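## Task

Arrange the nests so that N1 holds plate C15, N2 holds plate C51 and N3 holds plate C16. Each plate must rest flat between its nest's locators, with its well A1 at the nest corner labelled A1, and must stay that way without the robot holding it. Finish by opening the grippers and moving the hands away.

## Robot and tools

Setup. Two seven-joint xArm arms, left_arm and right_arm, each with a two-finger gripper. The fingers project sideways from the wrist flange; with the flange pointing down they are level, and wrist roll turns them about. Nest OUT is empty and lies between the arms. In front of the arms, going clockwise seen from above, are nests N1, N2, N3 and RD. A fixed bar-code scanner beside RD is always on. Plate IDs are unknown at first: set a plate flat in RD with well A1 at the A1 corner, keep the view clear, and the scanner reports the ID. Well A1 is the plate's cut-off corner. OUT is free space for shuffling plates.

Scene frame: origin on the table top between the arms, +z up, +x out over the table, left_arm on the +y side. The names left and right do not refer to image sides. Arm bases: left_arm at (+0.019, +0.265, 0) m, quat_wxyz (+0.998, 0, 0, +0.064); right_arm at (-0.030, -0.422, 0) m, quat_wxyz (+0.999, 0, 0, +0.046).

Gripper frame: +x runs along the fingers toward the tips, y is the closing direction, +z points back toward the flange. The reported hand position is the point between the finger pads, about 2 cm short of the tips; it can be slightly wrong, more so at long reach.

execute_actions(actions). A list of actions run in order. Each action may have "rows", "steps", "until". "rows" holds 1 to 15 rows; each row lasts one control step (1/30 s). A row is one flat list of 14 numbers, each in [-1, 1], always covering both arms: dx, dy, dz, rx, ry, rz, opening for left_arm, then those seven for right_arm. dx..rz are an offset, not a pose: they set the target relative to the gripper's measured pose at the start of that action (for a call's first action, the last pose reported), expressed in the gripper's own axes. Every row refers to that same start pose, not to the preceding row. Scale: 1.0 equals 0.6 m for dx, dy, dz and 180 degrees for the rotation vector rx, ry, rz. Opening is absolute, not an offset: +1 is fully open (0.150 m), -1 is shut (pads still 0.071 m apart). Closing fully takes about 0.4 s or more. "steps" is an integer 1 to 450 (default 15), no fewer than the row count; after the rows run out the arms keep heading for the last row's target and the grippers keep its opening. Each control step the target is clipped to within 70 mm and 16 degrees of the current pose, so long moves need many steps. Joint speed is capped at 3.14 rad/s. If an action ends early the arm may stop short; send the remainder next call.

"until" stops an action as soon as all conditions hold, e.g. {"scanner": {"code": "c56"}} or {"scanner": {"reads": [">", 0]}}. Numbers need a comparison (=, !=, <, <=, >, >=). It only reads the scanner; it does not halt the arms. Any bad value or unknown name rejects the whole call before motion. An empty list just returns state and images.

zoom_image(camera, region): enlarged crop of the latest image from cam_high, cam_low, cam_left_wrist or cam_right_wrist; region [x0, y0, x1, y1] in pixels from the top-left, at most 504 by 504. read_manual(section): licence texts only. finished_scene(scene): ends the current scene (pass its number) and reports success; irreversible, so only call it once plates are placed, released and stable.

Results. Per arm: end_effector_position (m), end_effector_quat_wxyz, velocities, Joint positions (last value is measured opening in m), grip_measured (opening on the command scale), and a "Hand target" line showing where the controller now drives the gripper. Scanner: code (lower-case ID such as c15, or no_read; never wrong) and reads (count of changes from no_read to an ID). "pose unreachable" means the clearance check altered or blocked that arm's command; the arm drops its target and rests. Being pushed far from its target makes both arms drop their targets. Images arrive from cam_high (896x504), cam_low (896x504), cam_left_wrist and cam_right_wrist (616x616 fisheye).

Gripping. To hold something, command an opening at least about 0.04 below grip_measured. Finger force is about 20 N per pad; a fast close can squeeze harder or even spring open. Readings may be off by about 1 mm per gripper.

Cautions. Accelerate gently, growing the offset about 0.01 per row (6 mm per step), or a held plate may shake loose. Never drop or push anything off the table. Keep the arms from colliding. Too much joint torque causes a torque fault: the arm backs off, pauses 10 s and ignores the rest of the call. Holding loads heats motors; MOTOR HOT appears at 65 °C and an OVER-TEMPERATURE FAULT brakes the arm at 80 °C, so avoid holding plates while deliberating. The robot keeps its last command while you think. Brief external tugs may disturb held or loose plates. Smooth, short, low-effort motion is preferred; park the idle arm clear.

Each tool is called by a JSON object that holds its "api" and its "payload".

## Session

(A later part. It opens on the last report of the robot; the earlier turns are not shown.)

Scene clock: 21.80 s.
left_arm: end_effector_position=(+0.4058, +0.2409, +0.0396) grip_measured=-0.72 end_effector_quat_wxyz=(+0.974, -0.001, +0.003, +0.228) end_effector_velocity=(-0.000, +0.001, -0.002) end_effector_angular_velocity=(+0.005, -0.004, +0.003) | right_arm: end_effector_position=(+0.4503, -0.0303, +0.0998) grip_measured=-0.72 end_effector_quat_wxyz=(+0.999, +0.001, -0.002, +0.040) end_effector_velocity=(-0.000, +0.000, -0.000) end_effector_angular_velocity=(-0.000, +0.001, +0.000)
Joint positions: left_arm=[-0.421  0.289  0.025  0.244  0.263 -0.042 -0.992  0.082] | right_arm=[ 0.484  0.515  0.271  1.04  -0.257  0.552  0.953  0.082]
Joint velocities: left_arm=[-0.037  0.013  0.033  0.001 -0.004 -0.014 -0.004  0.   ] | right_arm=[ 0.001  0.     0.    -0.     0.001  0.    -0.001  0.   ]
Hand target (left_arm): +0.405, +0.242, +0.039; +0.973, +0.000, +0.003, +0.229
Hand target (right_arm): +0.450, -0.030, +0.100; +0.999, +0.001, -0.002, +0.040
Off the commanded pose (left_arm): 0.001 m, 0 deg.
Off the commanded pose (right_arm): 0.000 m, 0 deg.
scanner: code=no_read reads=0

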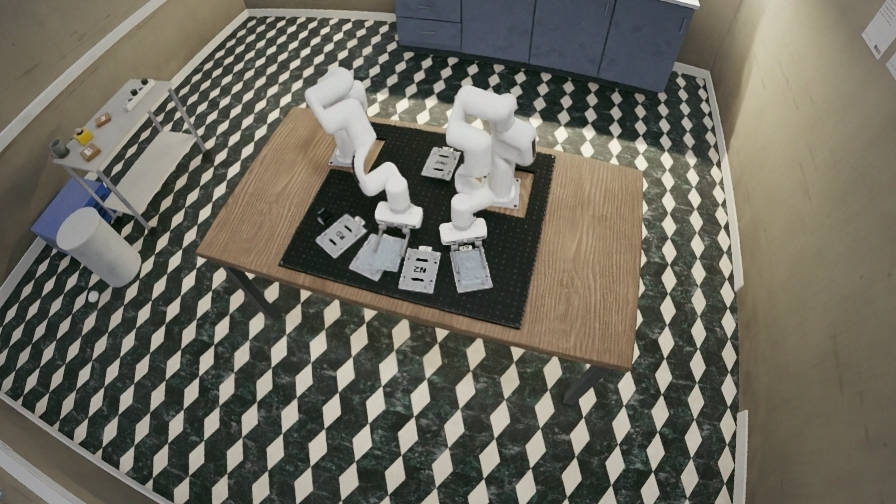

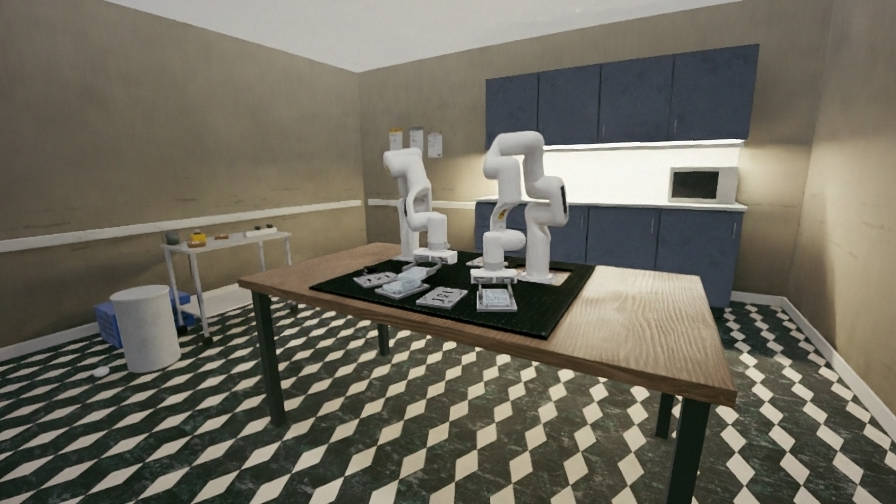

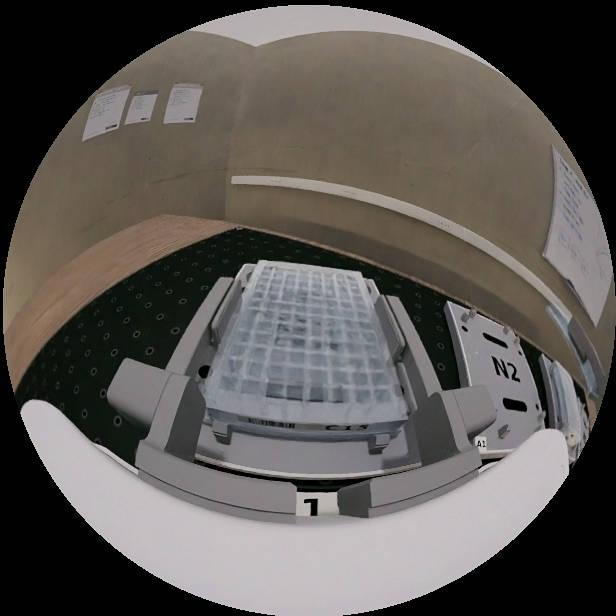

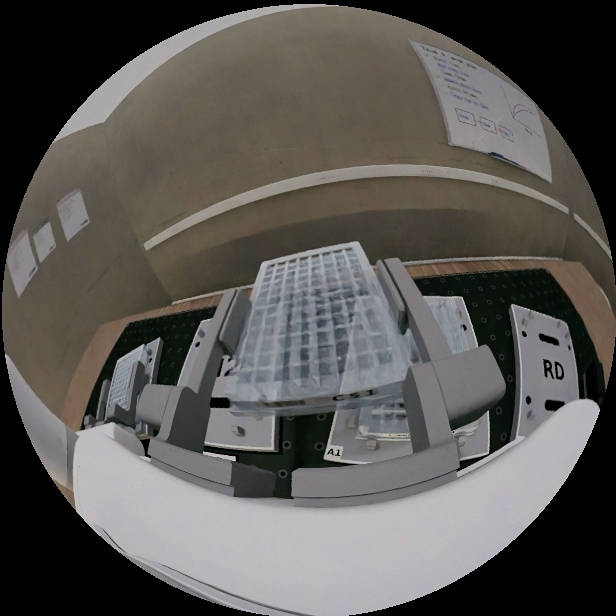

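C15 is down in N1. Next step: release it, move the left arm clear, and bring the right arm over N2.

{"api": "execute_actions", "payload": {"actions": [{"rows": [[0,0,0,0,0,0,-0.5, 0,0,0,0,0,0,-0.85],[0,0,0,0,0,0,0.2, 0,0,0,0,0,0,-0.85]], "steps": 9},{"rows": [[0,0,0.02,0,0,0,0.2, 0,0,0,0,0,0,-0.85],[0,0,0.05,0,0,0,0.2, 0,0,0,0,0,0,-0.85],[0,0,0.08,0,0,0,0.2, 0,0,0,0,0,0,-0.85],[0,0,0.10,0,0,0,0.2, 0,0,0,0,0,0,-0.85],[0,0.03,0.12,0,0,0,0.2, 0,0,0,0,0,0,-0.85],[0,0.10,0.15,0,0,0,0.2, 0,0,0,0,0,0,-0.85],[-0.03,0.2,0.18,0,0,0,0.2, 0,0,0,0,0,0,-0.85],[-0.05,0.32,0.2,0,0,0,0.2, 0,0,0,0,0,0,-0.85],[-0.05,0.32,0.2,0,0,0,0.2, 0.001,0.012,-0.003,0,0,0,-0.85],[-0.05,0.32,0.2,0,0,0,0.2, 0.003,0.035,-0.009,0,0,0,-0.85],[-0.05,0.32,0.2,0,0,0,0.2, 0.006,0.065,-0.017,0,0,0,-0.85],[-0.05,0.32,0.2,0,0,0,0.2, 0.009,0.10,-0.026,0,0,0,-0.85],[-0.05,0.32,0.2,0,0,0,0.2, 0.012,0.14,-0.036,0,0,0,-0.85],[-0.05,0.32,0.2,0,0,0,0.2, 0.016,0.1815,-0.047,0,0,0,-0.85]], "steps": 34}]}}

{"api": "zoom_image", "payload": {"camera": "cam_right_wrist", "region": [190, 380, 442, 500]}}

Scene clock: 23.53 s.
left_arm: end_effector_position=(+0.3533, +0.3205, +0.1060) grip_measured=+0.20 end_effector_quat_wxyz=(+0.968, +0.005, -0.021, +0.249) end_effector_velocity=(-0.000, +0.001, +0.000) end_effector_angular_velocity=(-0.000, -0.001, +0.002) | right_arm: end_effector_position=(+0.4516, +0.0785, +0.0714) grip_measured=-0.72 end_effector_quat_wxyz=(+0.999, +0.001, -0.001, +0.040) end_effector_velocity=(+0.002, -0.002, -0.001) end_effector_angular_velocity=(-0.003, -0.001, -0.004)
Joint positions: left_arm=[-0.243 -0.238  0.146 -0.037  0.327  0.169 -0.798  0.118] | right_arm=[ 0.644  0.801  0.268  1.448 -0.306  0.686  1.085  0.082]
Joint velocities: left_arm=[ 0.002 -0.002  0.    -0.001 -0.    -0.     0.     0.   ] | right_arm=[-0.002  0.003 -0.003  0.003 -0.001  0.001  0.001 -0.   ]
Hand target (left_arm): +0.353, +0.321, +0.106; +0.968, +0.005, -0.021, +0.249
Hand target (right_arm): +0.451, +0.079, +0.071; +0.999, +0.001, -0.001, +0.040
Off the commanded pose (left_arm): 0.113 m, 4 deg.
Off the commanded pose (right_arm): 0.001 m, 0 deg.
scanner: code=no_read reads=0
pose unreachable (left arm): on one or more control steps of this call, first in action 1 (counted from 0), this arm could not follow its commanded pose, so it was not sent that pose on those steps. It may still have moved: this result reports where it is.
cause: the commanded pose would bring two parts of the arm too close to each other (joints 2 (shoulder) to 5 (forearm roll) lie between them).

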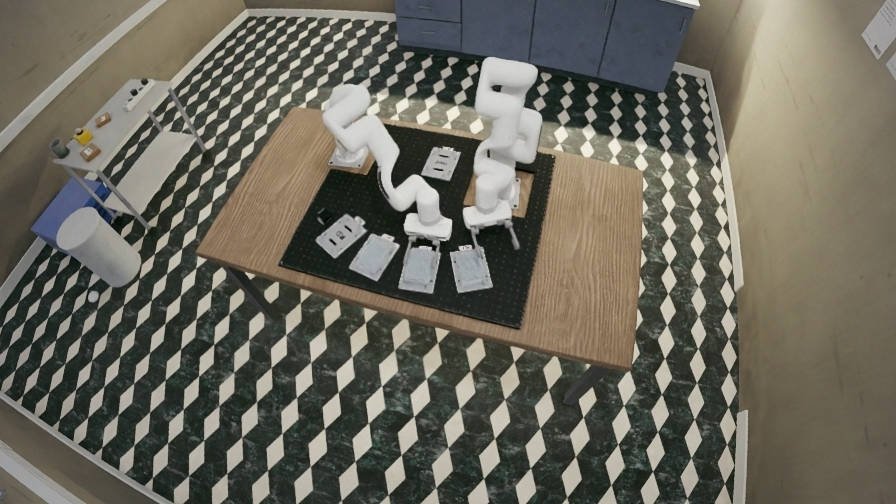

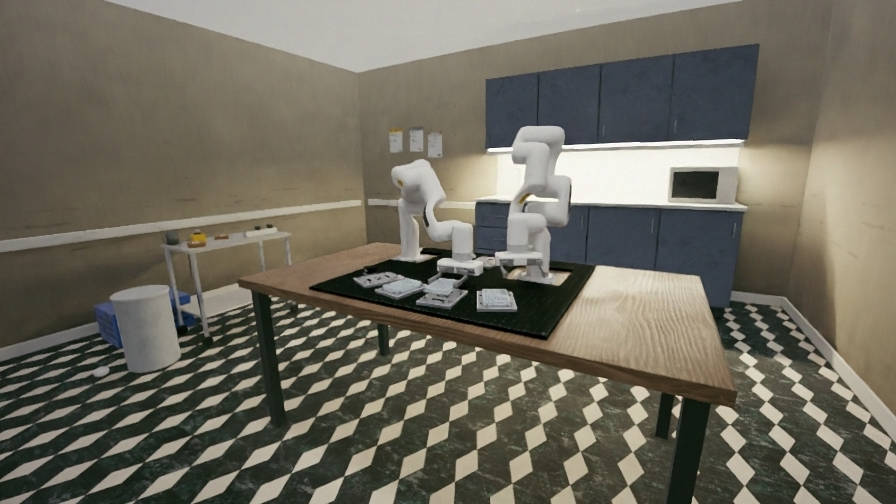

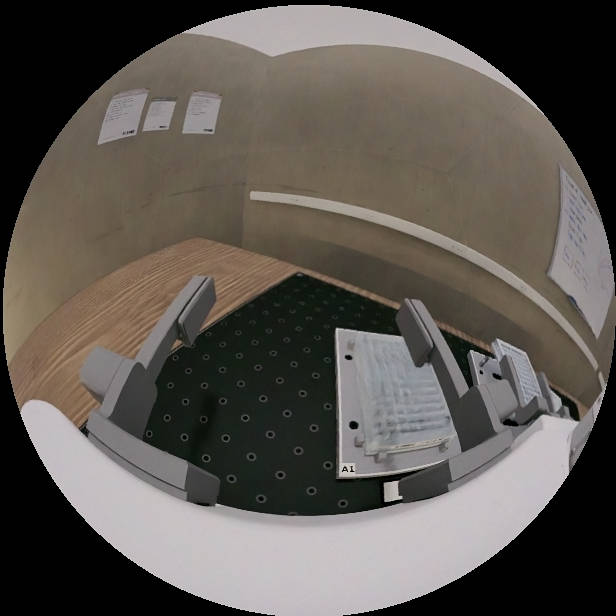

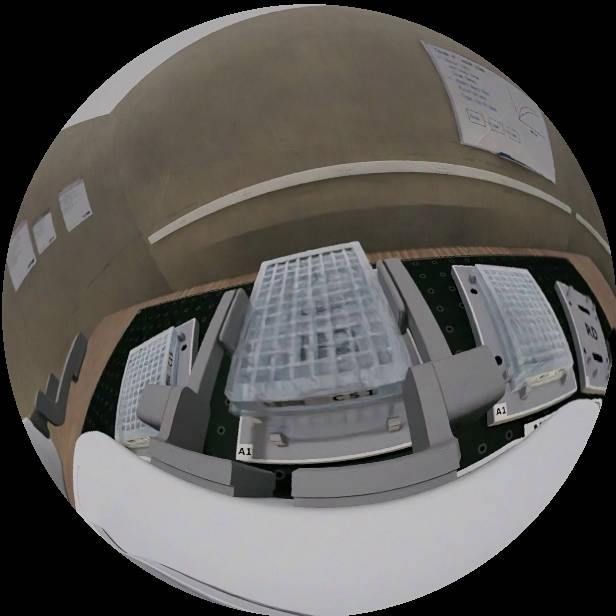

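Region (190, 380, 442, 500) of cam_right_wrist's 616x616 image, scaled by 2.000, with more detail than that image has; it fills the top 240 rows of this view, and the rest is white.

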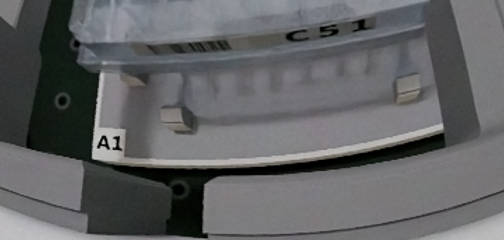

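{"api": "execute_actions", "payload": {"actions": [{"rows": [[0.02,0.02,0.03,0,0,0,0.2, -0.001,-0.004,0,0,0,0,-0.85],[0.05,0.06,0.08,0,0,0,0.2, -0.002,-0.0067,0,0,0,0,-0.85],[0.083,0.12,0.13,0,0,0,0.2, -0.002,-0.0067,0,0,0,0,-0.85],[0.083,0.167,0.167,0,0,0,0.2, -0.002,-0.0067,-0.008,0,0,0,-0.85],[0.083,0.167,0.167,0,0,0,0.2, -0.002,-0.0067,-0.018,0,0,0,-0.85],[0.083,0.167,0.167,0,0,0,0.2, -0.002,-0.0067,-0.027,0,0,0,-0.85],[0.083,0.167,0.167,0,0,0,0.2, -0.002,-0.0067,-0.033,0,0,0,-0.85],[0.083,0.167,0.167,0,0,0,0.2, -0.002,-0.0067,-0.037,0,0,0,-0.85],[0.083,0.167,0.167,0,0,0,0.2, -0.002,-0.0067,-0.040,0,0,0,-0.85],[0.083,0.167,0.167,0,0,0,0.2, -0.002,-0.0067,-0.043,0,0,0,-0.85],[0.083,0.167,0.167,0,0,0,0.2, -0.002,-0.0067,-0.0455,0,0,0,-0.85],[0.083,0.167,0.167,0,0,0,0.2, -0.002,-0.0067,-0.0475,0,0,0,-0.85]], "steps": 22}]}}

Scene clock: 24.60 s.
left_arm: end_effector_position=(+0.3449, +0.4290, +0.2075) grip_measured=+0.20 end_effector_quat_wxyz=(+0.968, +0.005, -0.022, +0.249) end_effector_velocity=(-0.004, +0.002, -0.014) end_effector_angular_velocity=(-0.032, +0.099, -0.016) | right_arm: end_effector_position=(+0.4511, +0.0750, +0.0449) grip_measured=-0.73 end_effector_quat_wxyz=(+0.999, +0.002, -0.002, +0.039) end_effector_velocity=(+0.000, -0.000, -0.001) end_effector_angular_velocity=(+0.001, +0.001, +0.001)
Joint positions: left_arm=[ 0.028 -0.852  0.386  0.063  0.384  0.867 -0.328  0.118] | right_arm=[ 0.651  0.852  0.252  1.448 -0.325  0.632  1.096  0.082]
Joint velocities: left_arm=[-0.017  0.039  0.011  0.049 -0.024  0.108  0.037  0.   ] | right_arm=[-0.002  0.004  0.001  0.002 -0.001 -0.002 -0.001  0.   ]
Hand target (left_arm): +0.345, +0.430, +0.208; +0.968, +0.005, -0.021, +0.249
Hand target (right_arm): +0.451, +0.074, +0.043; +0.999, +0.001, -0.001, +0.040
Off the commanded pose (left_arm): 0.001 m, 0 deg.
Off the commanded pose (right_arm): 0.002 m, 0 deg.
scanner: code=no_read reads=0

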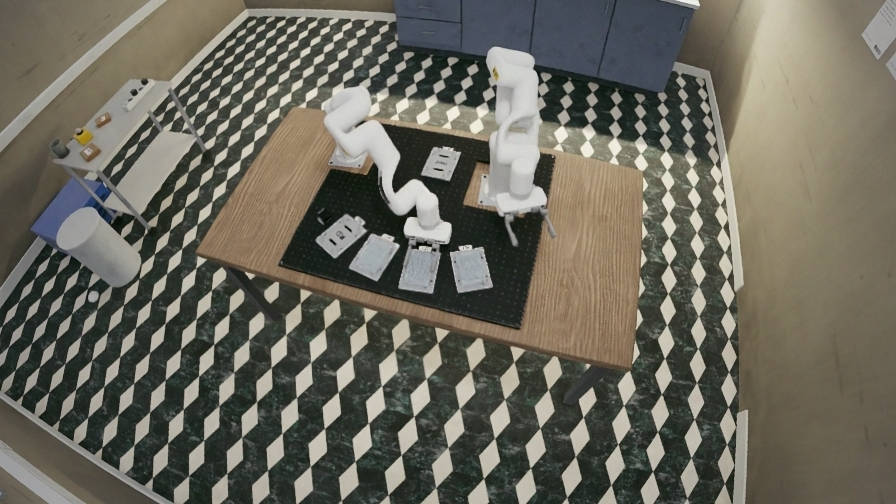

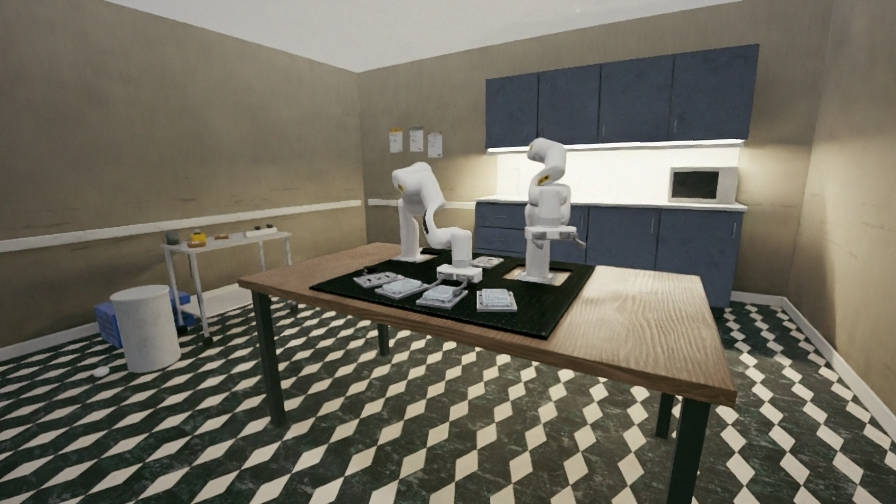

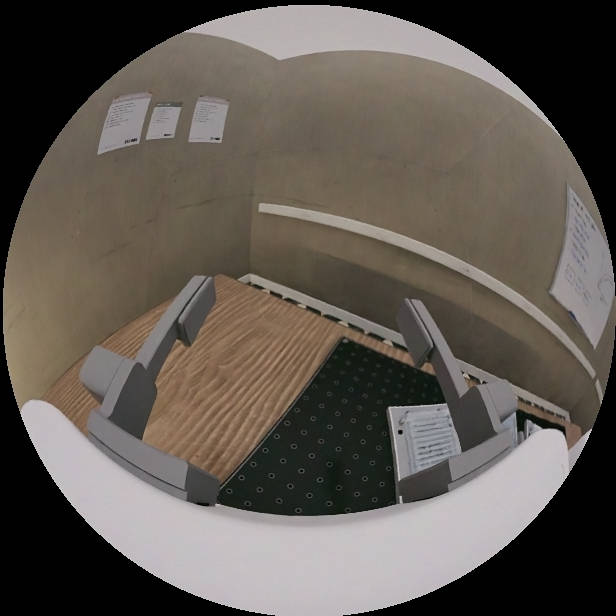

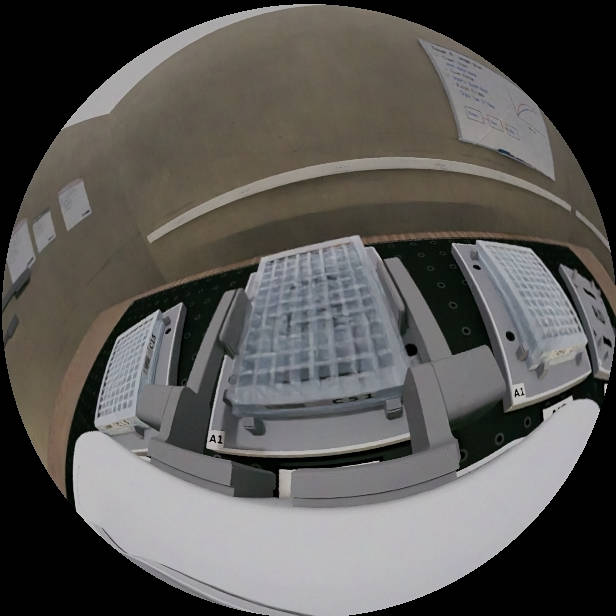

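{"api": "zoom_image", "payload": {"camera": "cam_right_wrist", "region": [200, 220, 440, 460]}}

{"api": "zoom_image", "payload": {"camera": "cam_high", "region": [380, 220, 500, 310]}}

Region (200, 220, 440, 460) of cam_right_wrist's 616x616 image, scaled by 2.100, with more detail than that image has.

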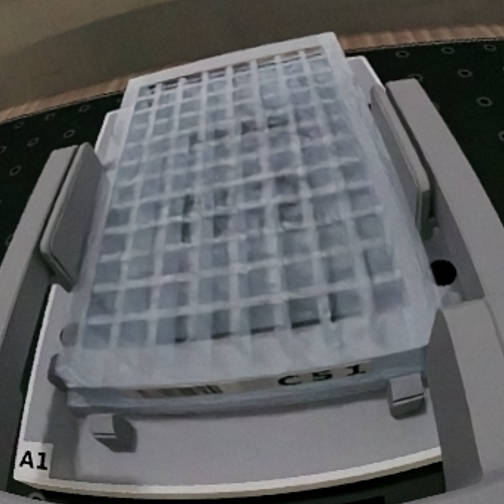

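Region (380, 220, 500, 310) of cam_high's 896x504 image, scaled by 4.200, with more detail than that image has; it fills the top 378 rows of this view, and the rest is white.

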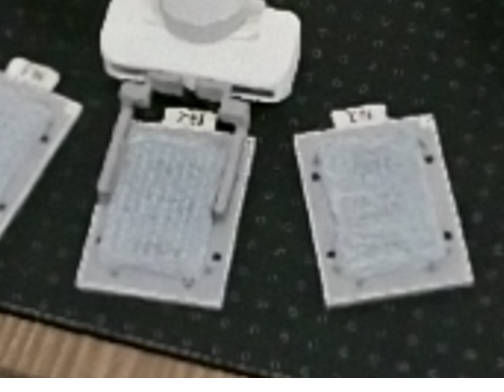

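{"api": "execute_actions", "payload": {"actions": [{"rows": [[0,0,0,0,0,0,0.2, 0,0,0.007,0,0,0,-0.85],[0,0,0,0,0,0,0.2, 0,0,0.014,0,0,0,-0.85],[0,0,0,0,0,0,0.2, 0,0,0.014,0,0,0,-0.85],[0,0,0,0,0,0,0.2, 0,0,0.014,0,0,0,-0.85],[0,0,0,0,0,0,0.2, 0,0.001,0.014,0,0,0.007,-0.85],[0,0,0,0,0,0,0.2, 0,0.0015,0.014,0,0,0.0139,-0.85],[0,0,0,0,0,0,0.2, 0,0.0015,0.014,0,0,0.0139,-0.85],[0,0,0,0,0,0,0.2, 0,0.0015,0.014,0,0,0.0139,-0.85],[0,0,0,0,0,0,0.2, 0,0.0015,0.014,0,0,0.0139,-0.85],[0,0,0,0,0,0,0.2, 0,0.0015,0.014,0,0,0.0139,-0.85],[0,0,0,0,0,0,0.2, 0,0.0015,0.010,0,0,0.0139,-0.85],[0,0,0,0,0,0,0.2, 0,0.0015,0.006,0,0,0.0139,-0.85],[0,0,0,0,0,0,0.2, 0,0.0015,0.002,0,0,0.0139,-0.85],[0,0,0,0,0,0,0.2, 0,0.0015,-0.001,0,0,0.0139,-0.85],[0,0,0,0,0,0,0.2, 0,0.0015,-0.0035,0,0,0.0139,-0.85]], "steps": 25}]}}

{"api": "zoom_image", "payload": {"camera": "cam_right_wrist", "region": [200, 220, 440, 460]}}

{"api": "zoom_image", "payload": {"camera": "cam_high", "region": [380, 220, 500, 310]}}

Scene clock: 26.00 s.
left_arm: end_effector_position=(+0.3449, +0.4290, +0.2075) grip_measured=+0.20 end_effector_quat_wxyz=(+0.968, +0.005, -0.022, +0.249) end_effector_velocity=(+0.000, -0.000, -0.000) end_effector_angular_velocity=(+0.001, +0.001, -0.001) | right_arm: end_effector_position=(+0.4510, +0.0758, +0.0429) grip_measured=-0.73 end_effector_quat_wxyz=(+0.998, +0.002, -0.002, +0.061) end_effector_velocity=(+0.001, -0.000, -0.000) end_effector_angular_velocity=(+0.001, -0.000, -0.001)
Joint positions: left_arm=[ 0.028 -0.852  0.386  0.063  0.384  0.867 -0.328  0.118] | right_arm=[ 0.637  0.847  0.258  1.429 -0.336  0.62   1.056  0.082]
Joint velocities: left_arm=[-0.    -0.    -0.     0.     0.001  0.001  0.    -0.   ] | right_arm=[-0.001  0.001  0.     0.001 -0.001 -0.001 -0.     0.   ]
Hand target (left_arm): +0.345, +0.429, +0.207; +0.968, +0.005, -0.022, +0.249
Hand target (right_arm): +0.451, +0.076, +0.043; +0.998, +0.002, -0.002, +0.061
Off the commanded pose (left_arm): 0.000 m, 0 deg.
Off the commanded pose (right_arm): 0.000 m, 0 deg.
scanner: code=no_read reads=0

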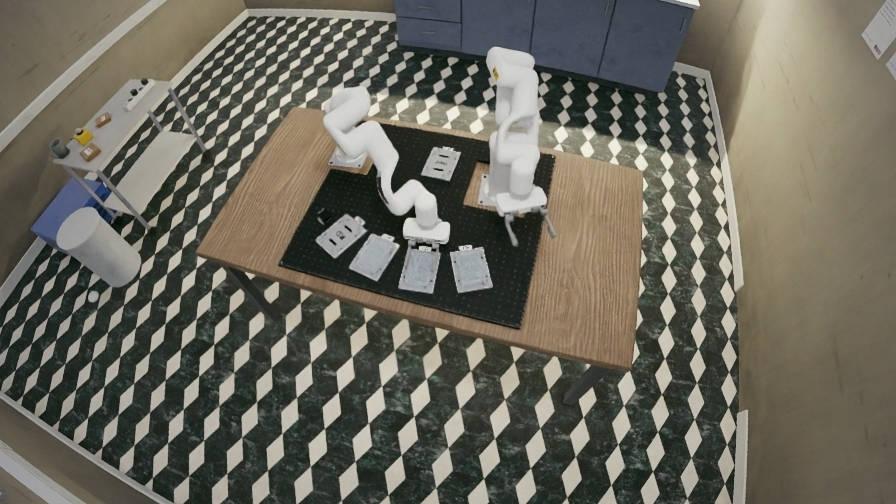

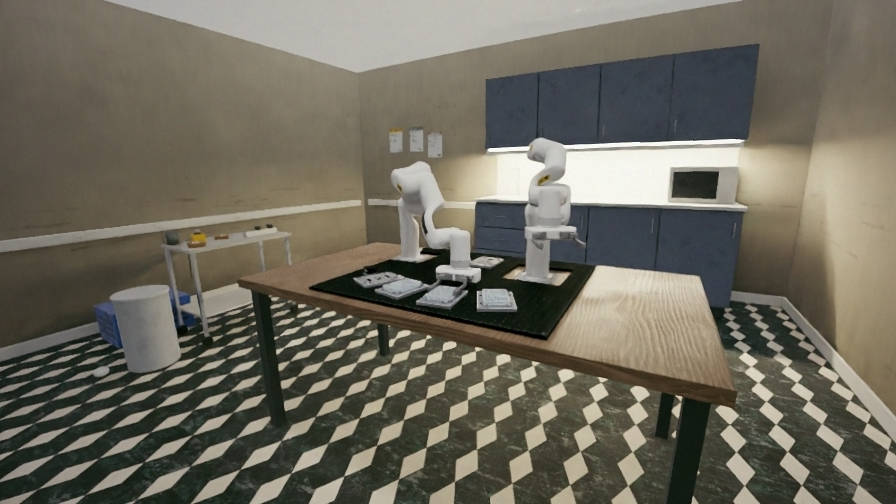

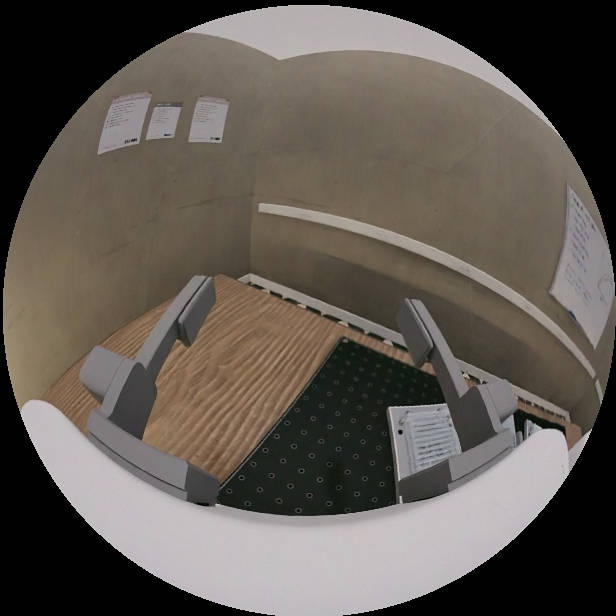

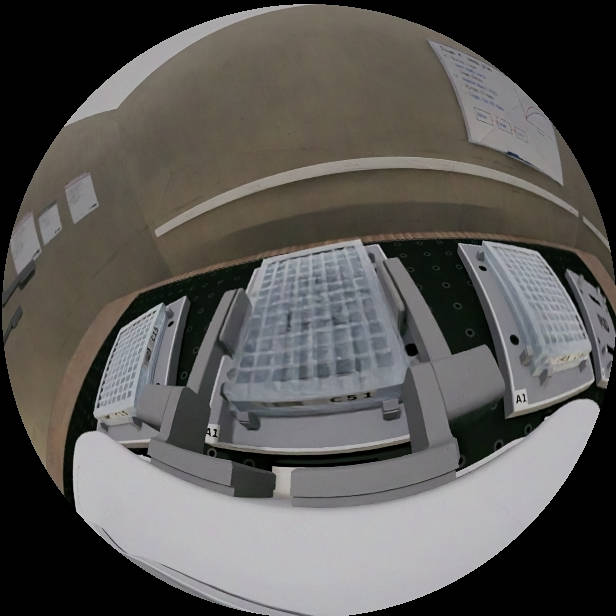

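Region (200, 220, 440, 460) of cam_right_wrist's 616x616 image, scaled by 2.100, with more detail than that image has.

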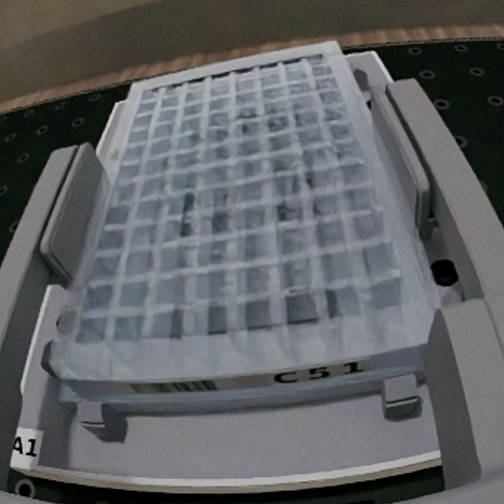

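Region (380, 220, 500, 310) of cam_high's 896x504 image, scaled by 4.200, with more detail than that image has; it fills the top 378 rows of this view, and the rest is white.

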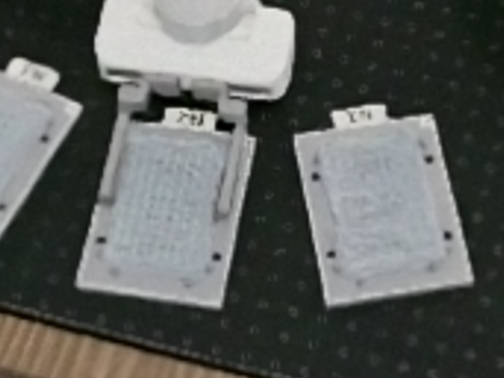

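The plate reached seat height without resistance and is centred. I'll release it and lift the arm to inspect all three nests.

{"api": "execute_actions", "payload": {"actions": [{"rows": [[0,0,0,0,0,0,0.2, 0,0,0,0,0,0,-0.5],[0,0,0,0,0,0,0.2, 0,0,0,0,0,0,0.2]], "steps": 9},{"rows": [[0,0,0,0,0,0,0.2, 0,0,0.02,0,0,0,0.2],[0,0,0,0,0,0,0.2, 0,0,0.06,0,0,0,0.2],[0,0,0,0,0,0,0.2, -0.03,0,0.12,0,0,0,0.2],[0,0,0,0,0,0,0.2, -0.08,0,0.2,0,0,0,0.2]], "steps": 22}]}}

{"api": "zoom_image", "payload": {"camera": "cam_right_wrist", "region": [100, 260, 600, 480]}}

{"api": "zoom_image", "payload": {"camera": "cam_high", "region": [340, 220, 500, 310]}}

{"api": "zoom_image", "payload": {"camera": "cam_low", "region": [360, 265, 530, 320]}}

Scene clock: 27.27 s.
left_arm: end_effector_position=(+0.3449, +0.4290, +0.2075) grip_measured=+0.20 end_effector_quat_wxyz=(+0.968, +0.005, -0.022, +0.249) end_effector_velocity=(-0.000, +0.000, -0.000) end_effector_angular_velocity=(+0.000, +0.001, +0.000) | right_arm: end_effector_position=(+0.4031, +0.0694, +0.1609) grip_measured=+0.20 end_effector_quat_wxyz=(+0.998, +0.000, -0.002, +0.061) end_effector_velocity=(-0.007, +0.011, +0.011) end_effector_angular_velocity=(+0.020, -0.007, +0.015)
Joint positions: left_arm=[ 0.028 -0.852  0.386  0.063  0.384  0.867 -0.328  0.118] | right_arm=[ 0.627  0.514  0.338  1.254 -0.238  0.776  1.067  0.118]
Joint velocities: left_arm=[ 0.     0.001 -0.    -0.     0.     0.001 -0.     0.   ] | right_arm=[ 0.007 -0.012  0.013  0.006  0.003 -0.001  0.    -0.   ]
Hand target (left_arm): +0.345, +0.429, +0.207; +0.968, +0.005, -0.022, +0.249
Hand target (right_arm): +0.403, +0.070, +0.162; +0.998, +0.001, -0.002, +0.061
Off the commanded pose (left_arm): 0.000 m, 0 deg.
Off the commanded pose (right_arm): 0.001 m, 0 deg.
scanner: code=no_read reads=0

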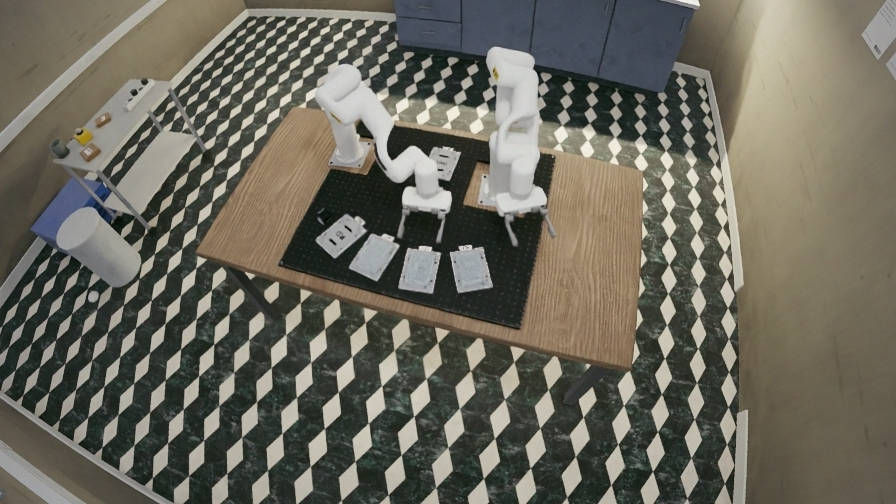

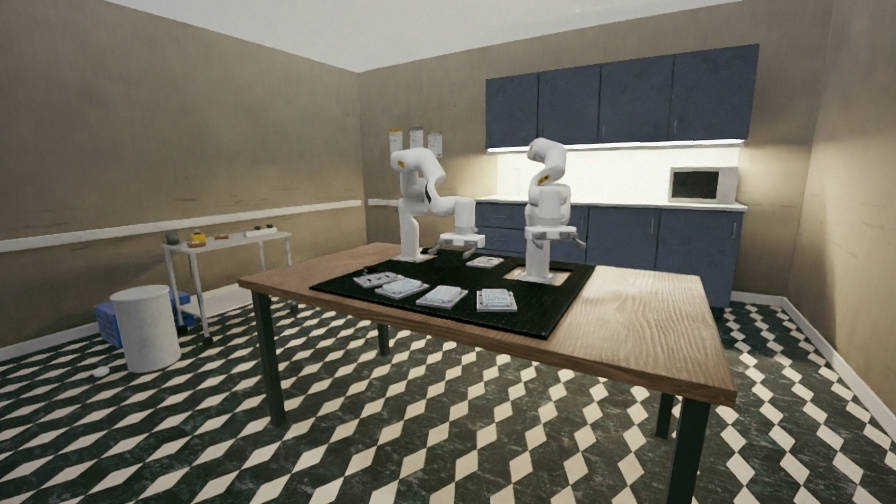

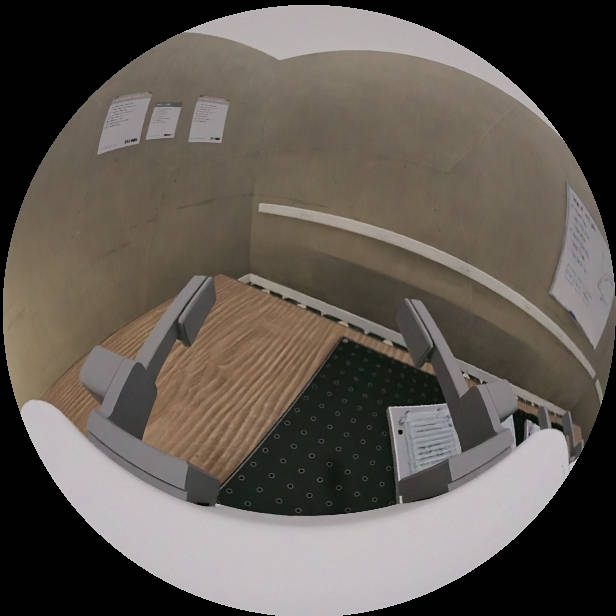

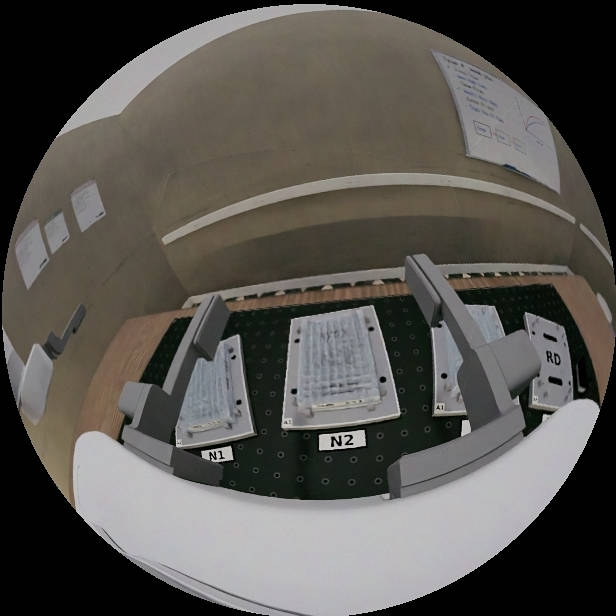

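Region (100, 260, 600, 480) of cam_right_wrist's 616x616 image, scaled by 1.008, with more detail than that image has; it fills the top 222 rows of this view, and the rest is white.

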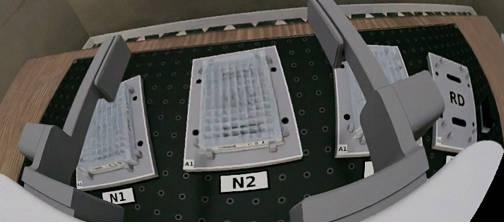

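Region (340, 220, 500, 310) of cam_high's 896x504 image, scaled by 3.150, with more detail than that image has; it fills the top 284 rows of this view, and the rest is white.

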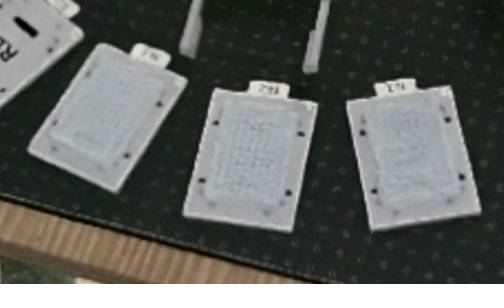

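Region (360, 265, 530, 320) of cam_low's 896x504 image, scaled by 2.965, with more detail than that image has; it fills the top 163 rows of this view, and the rest is white.

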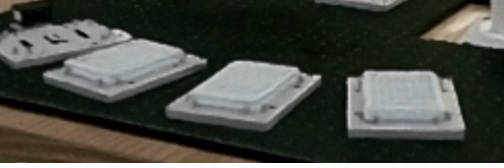

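All three plates look flat and centred in their nests, and both arms are clear.

{"api": "finished_scene", "payload": {"scene": 2}}

The scene is finished: the task was done.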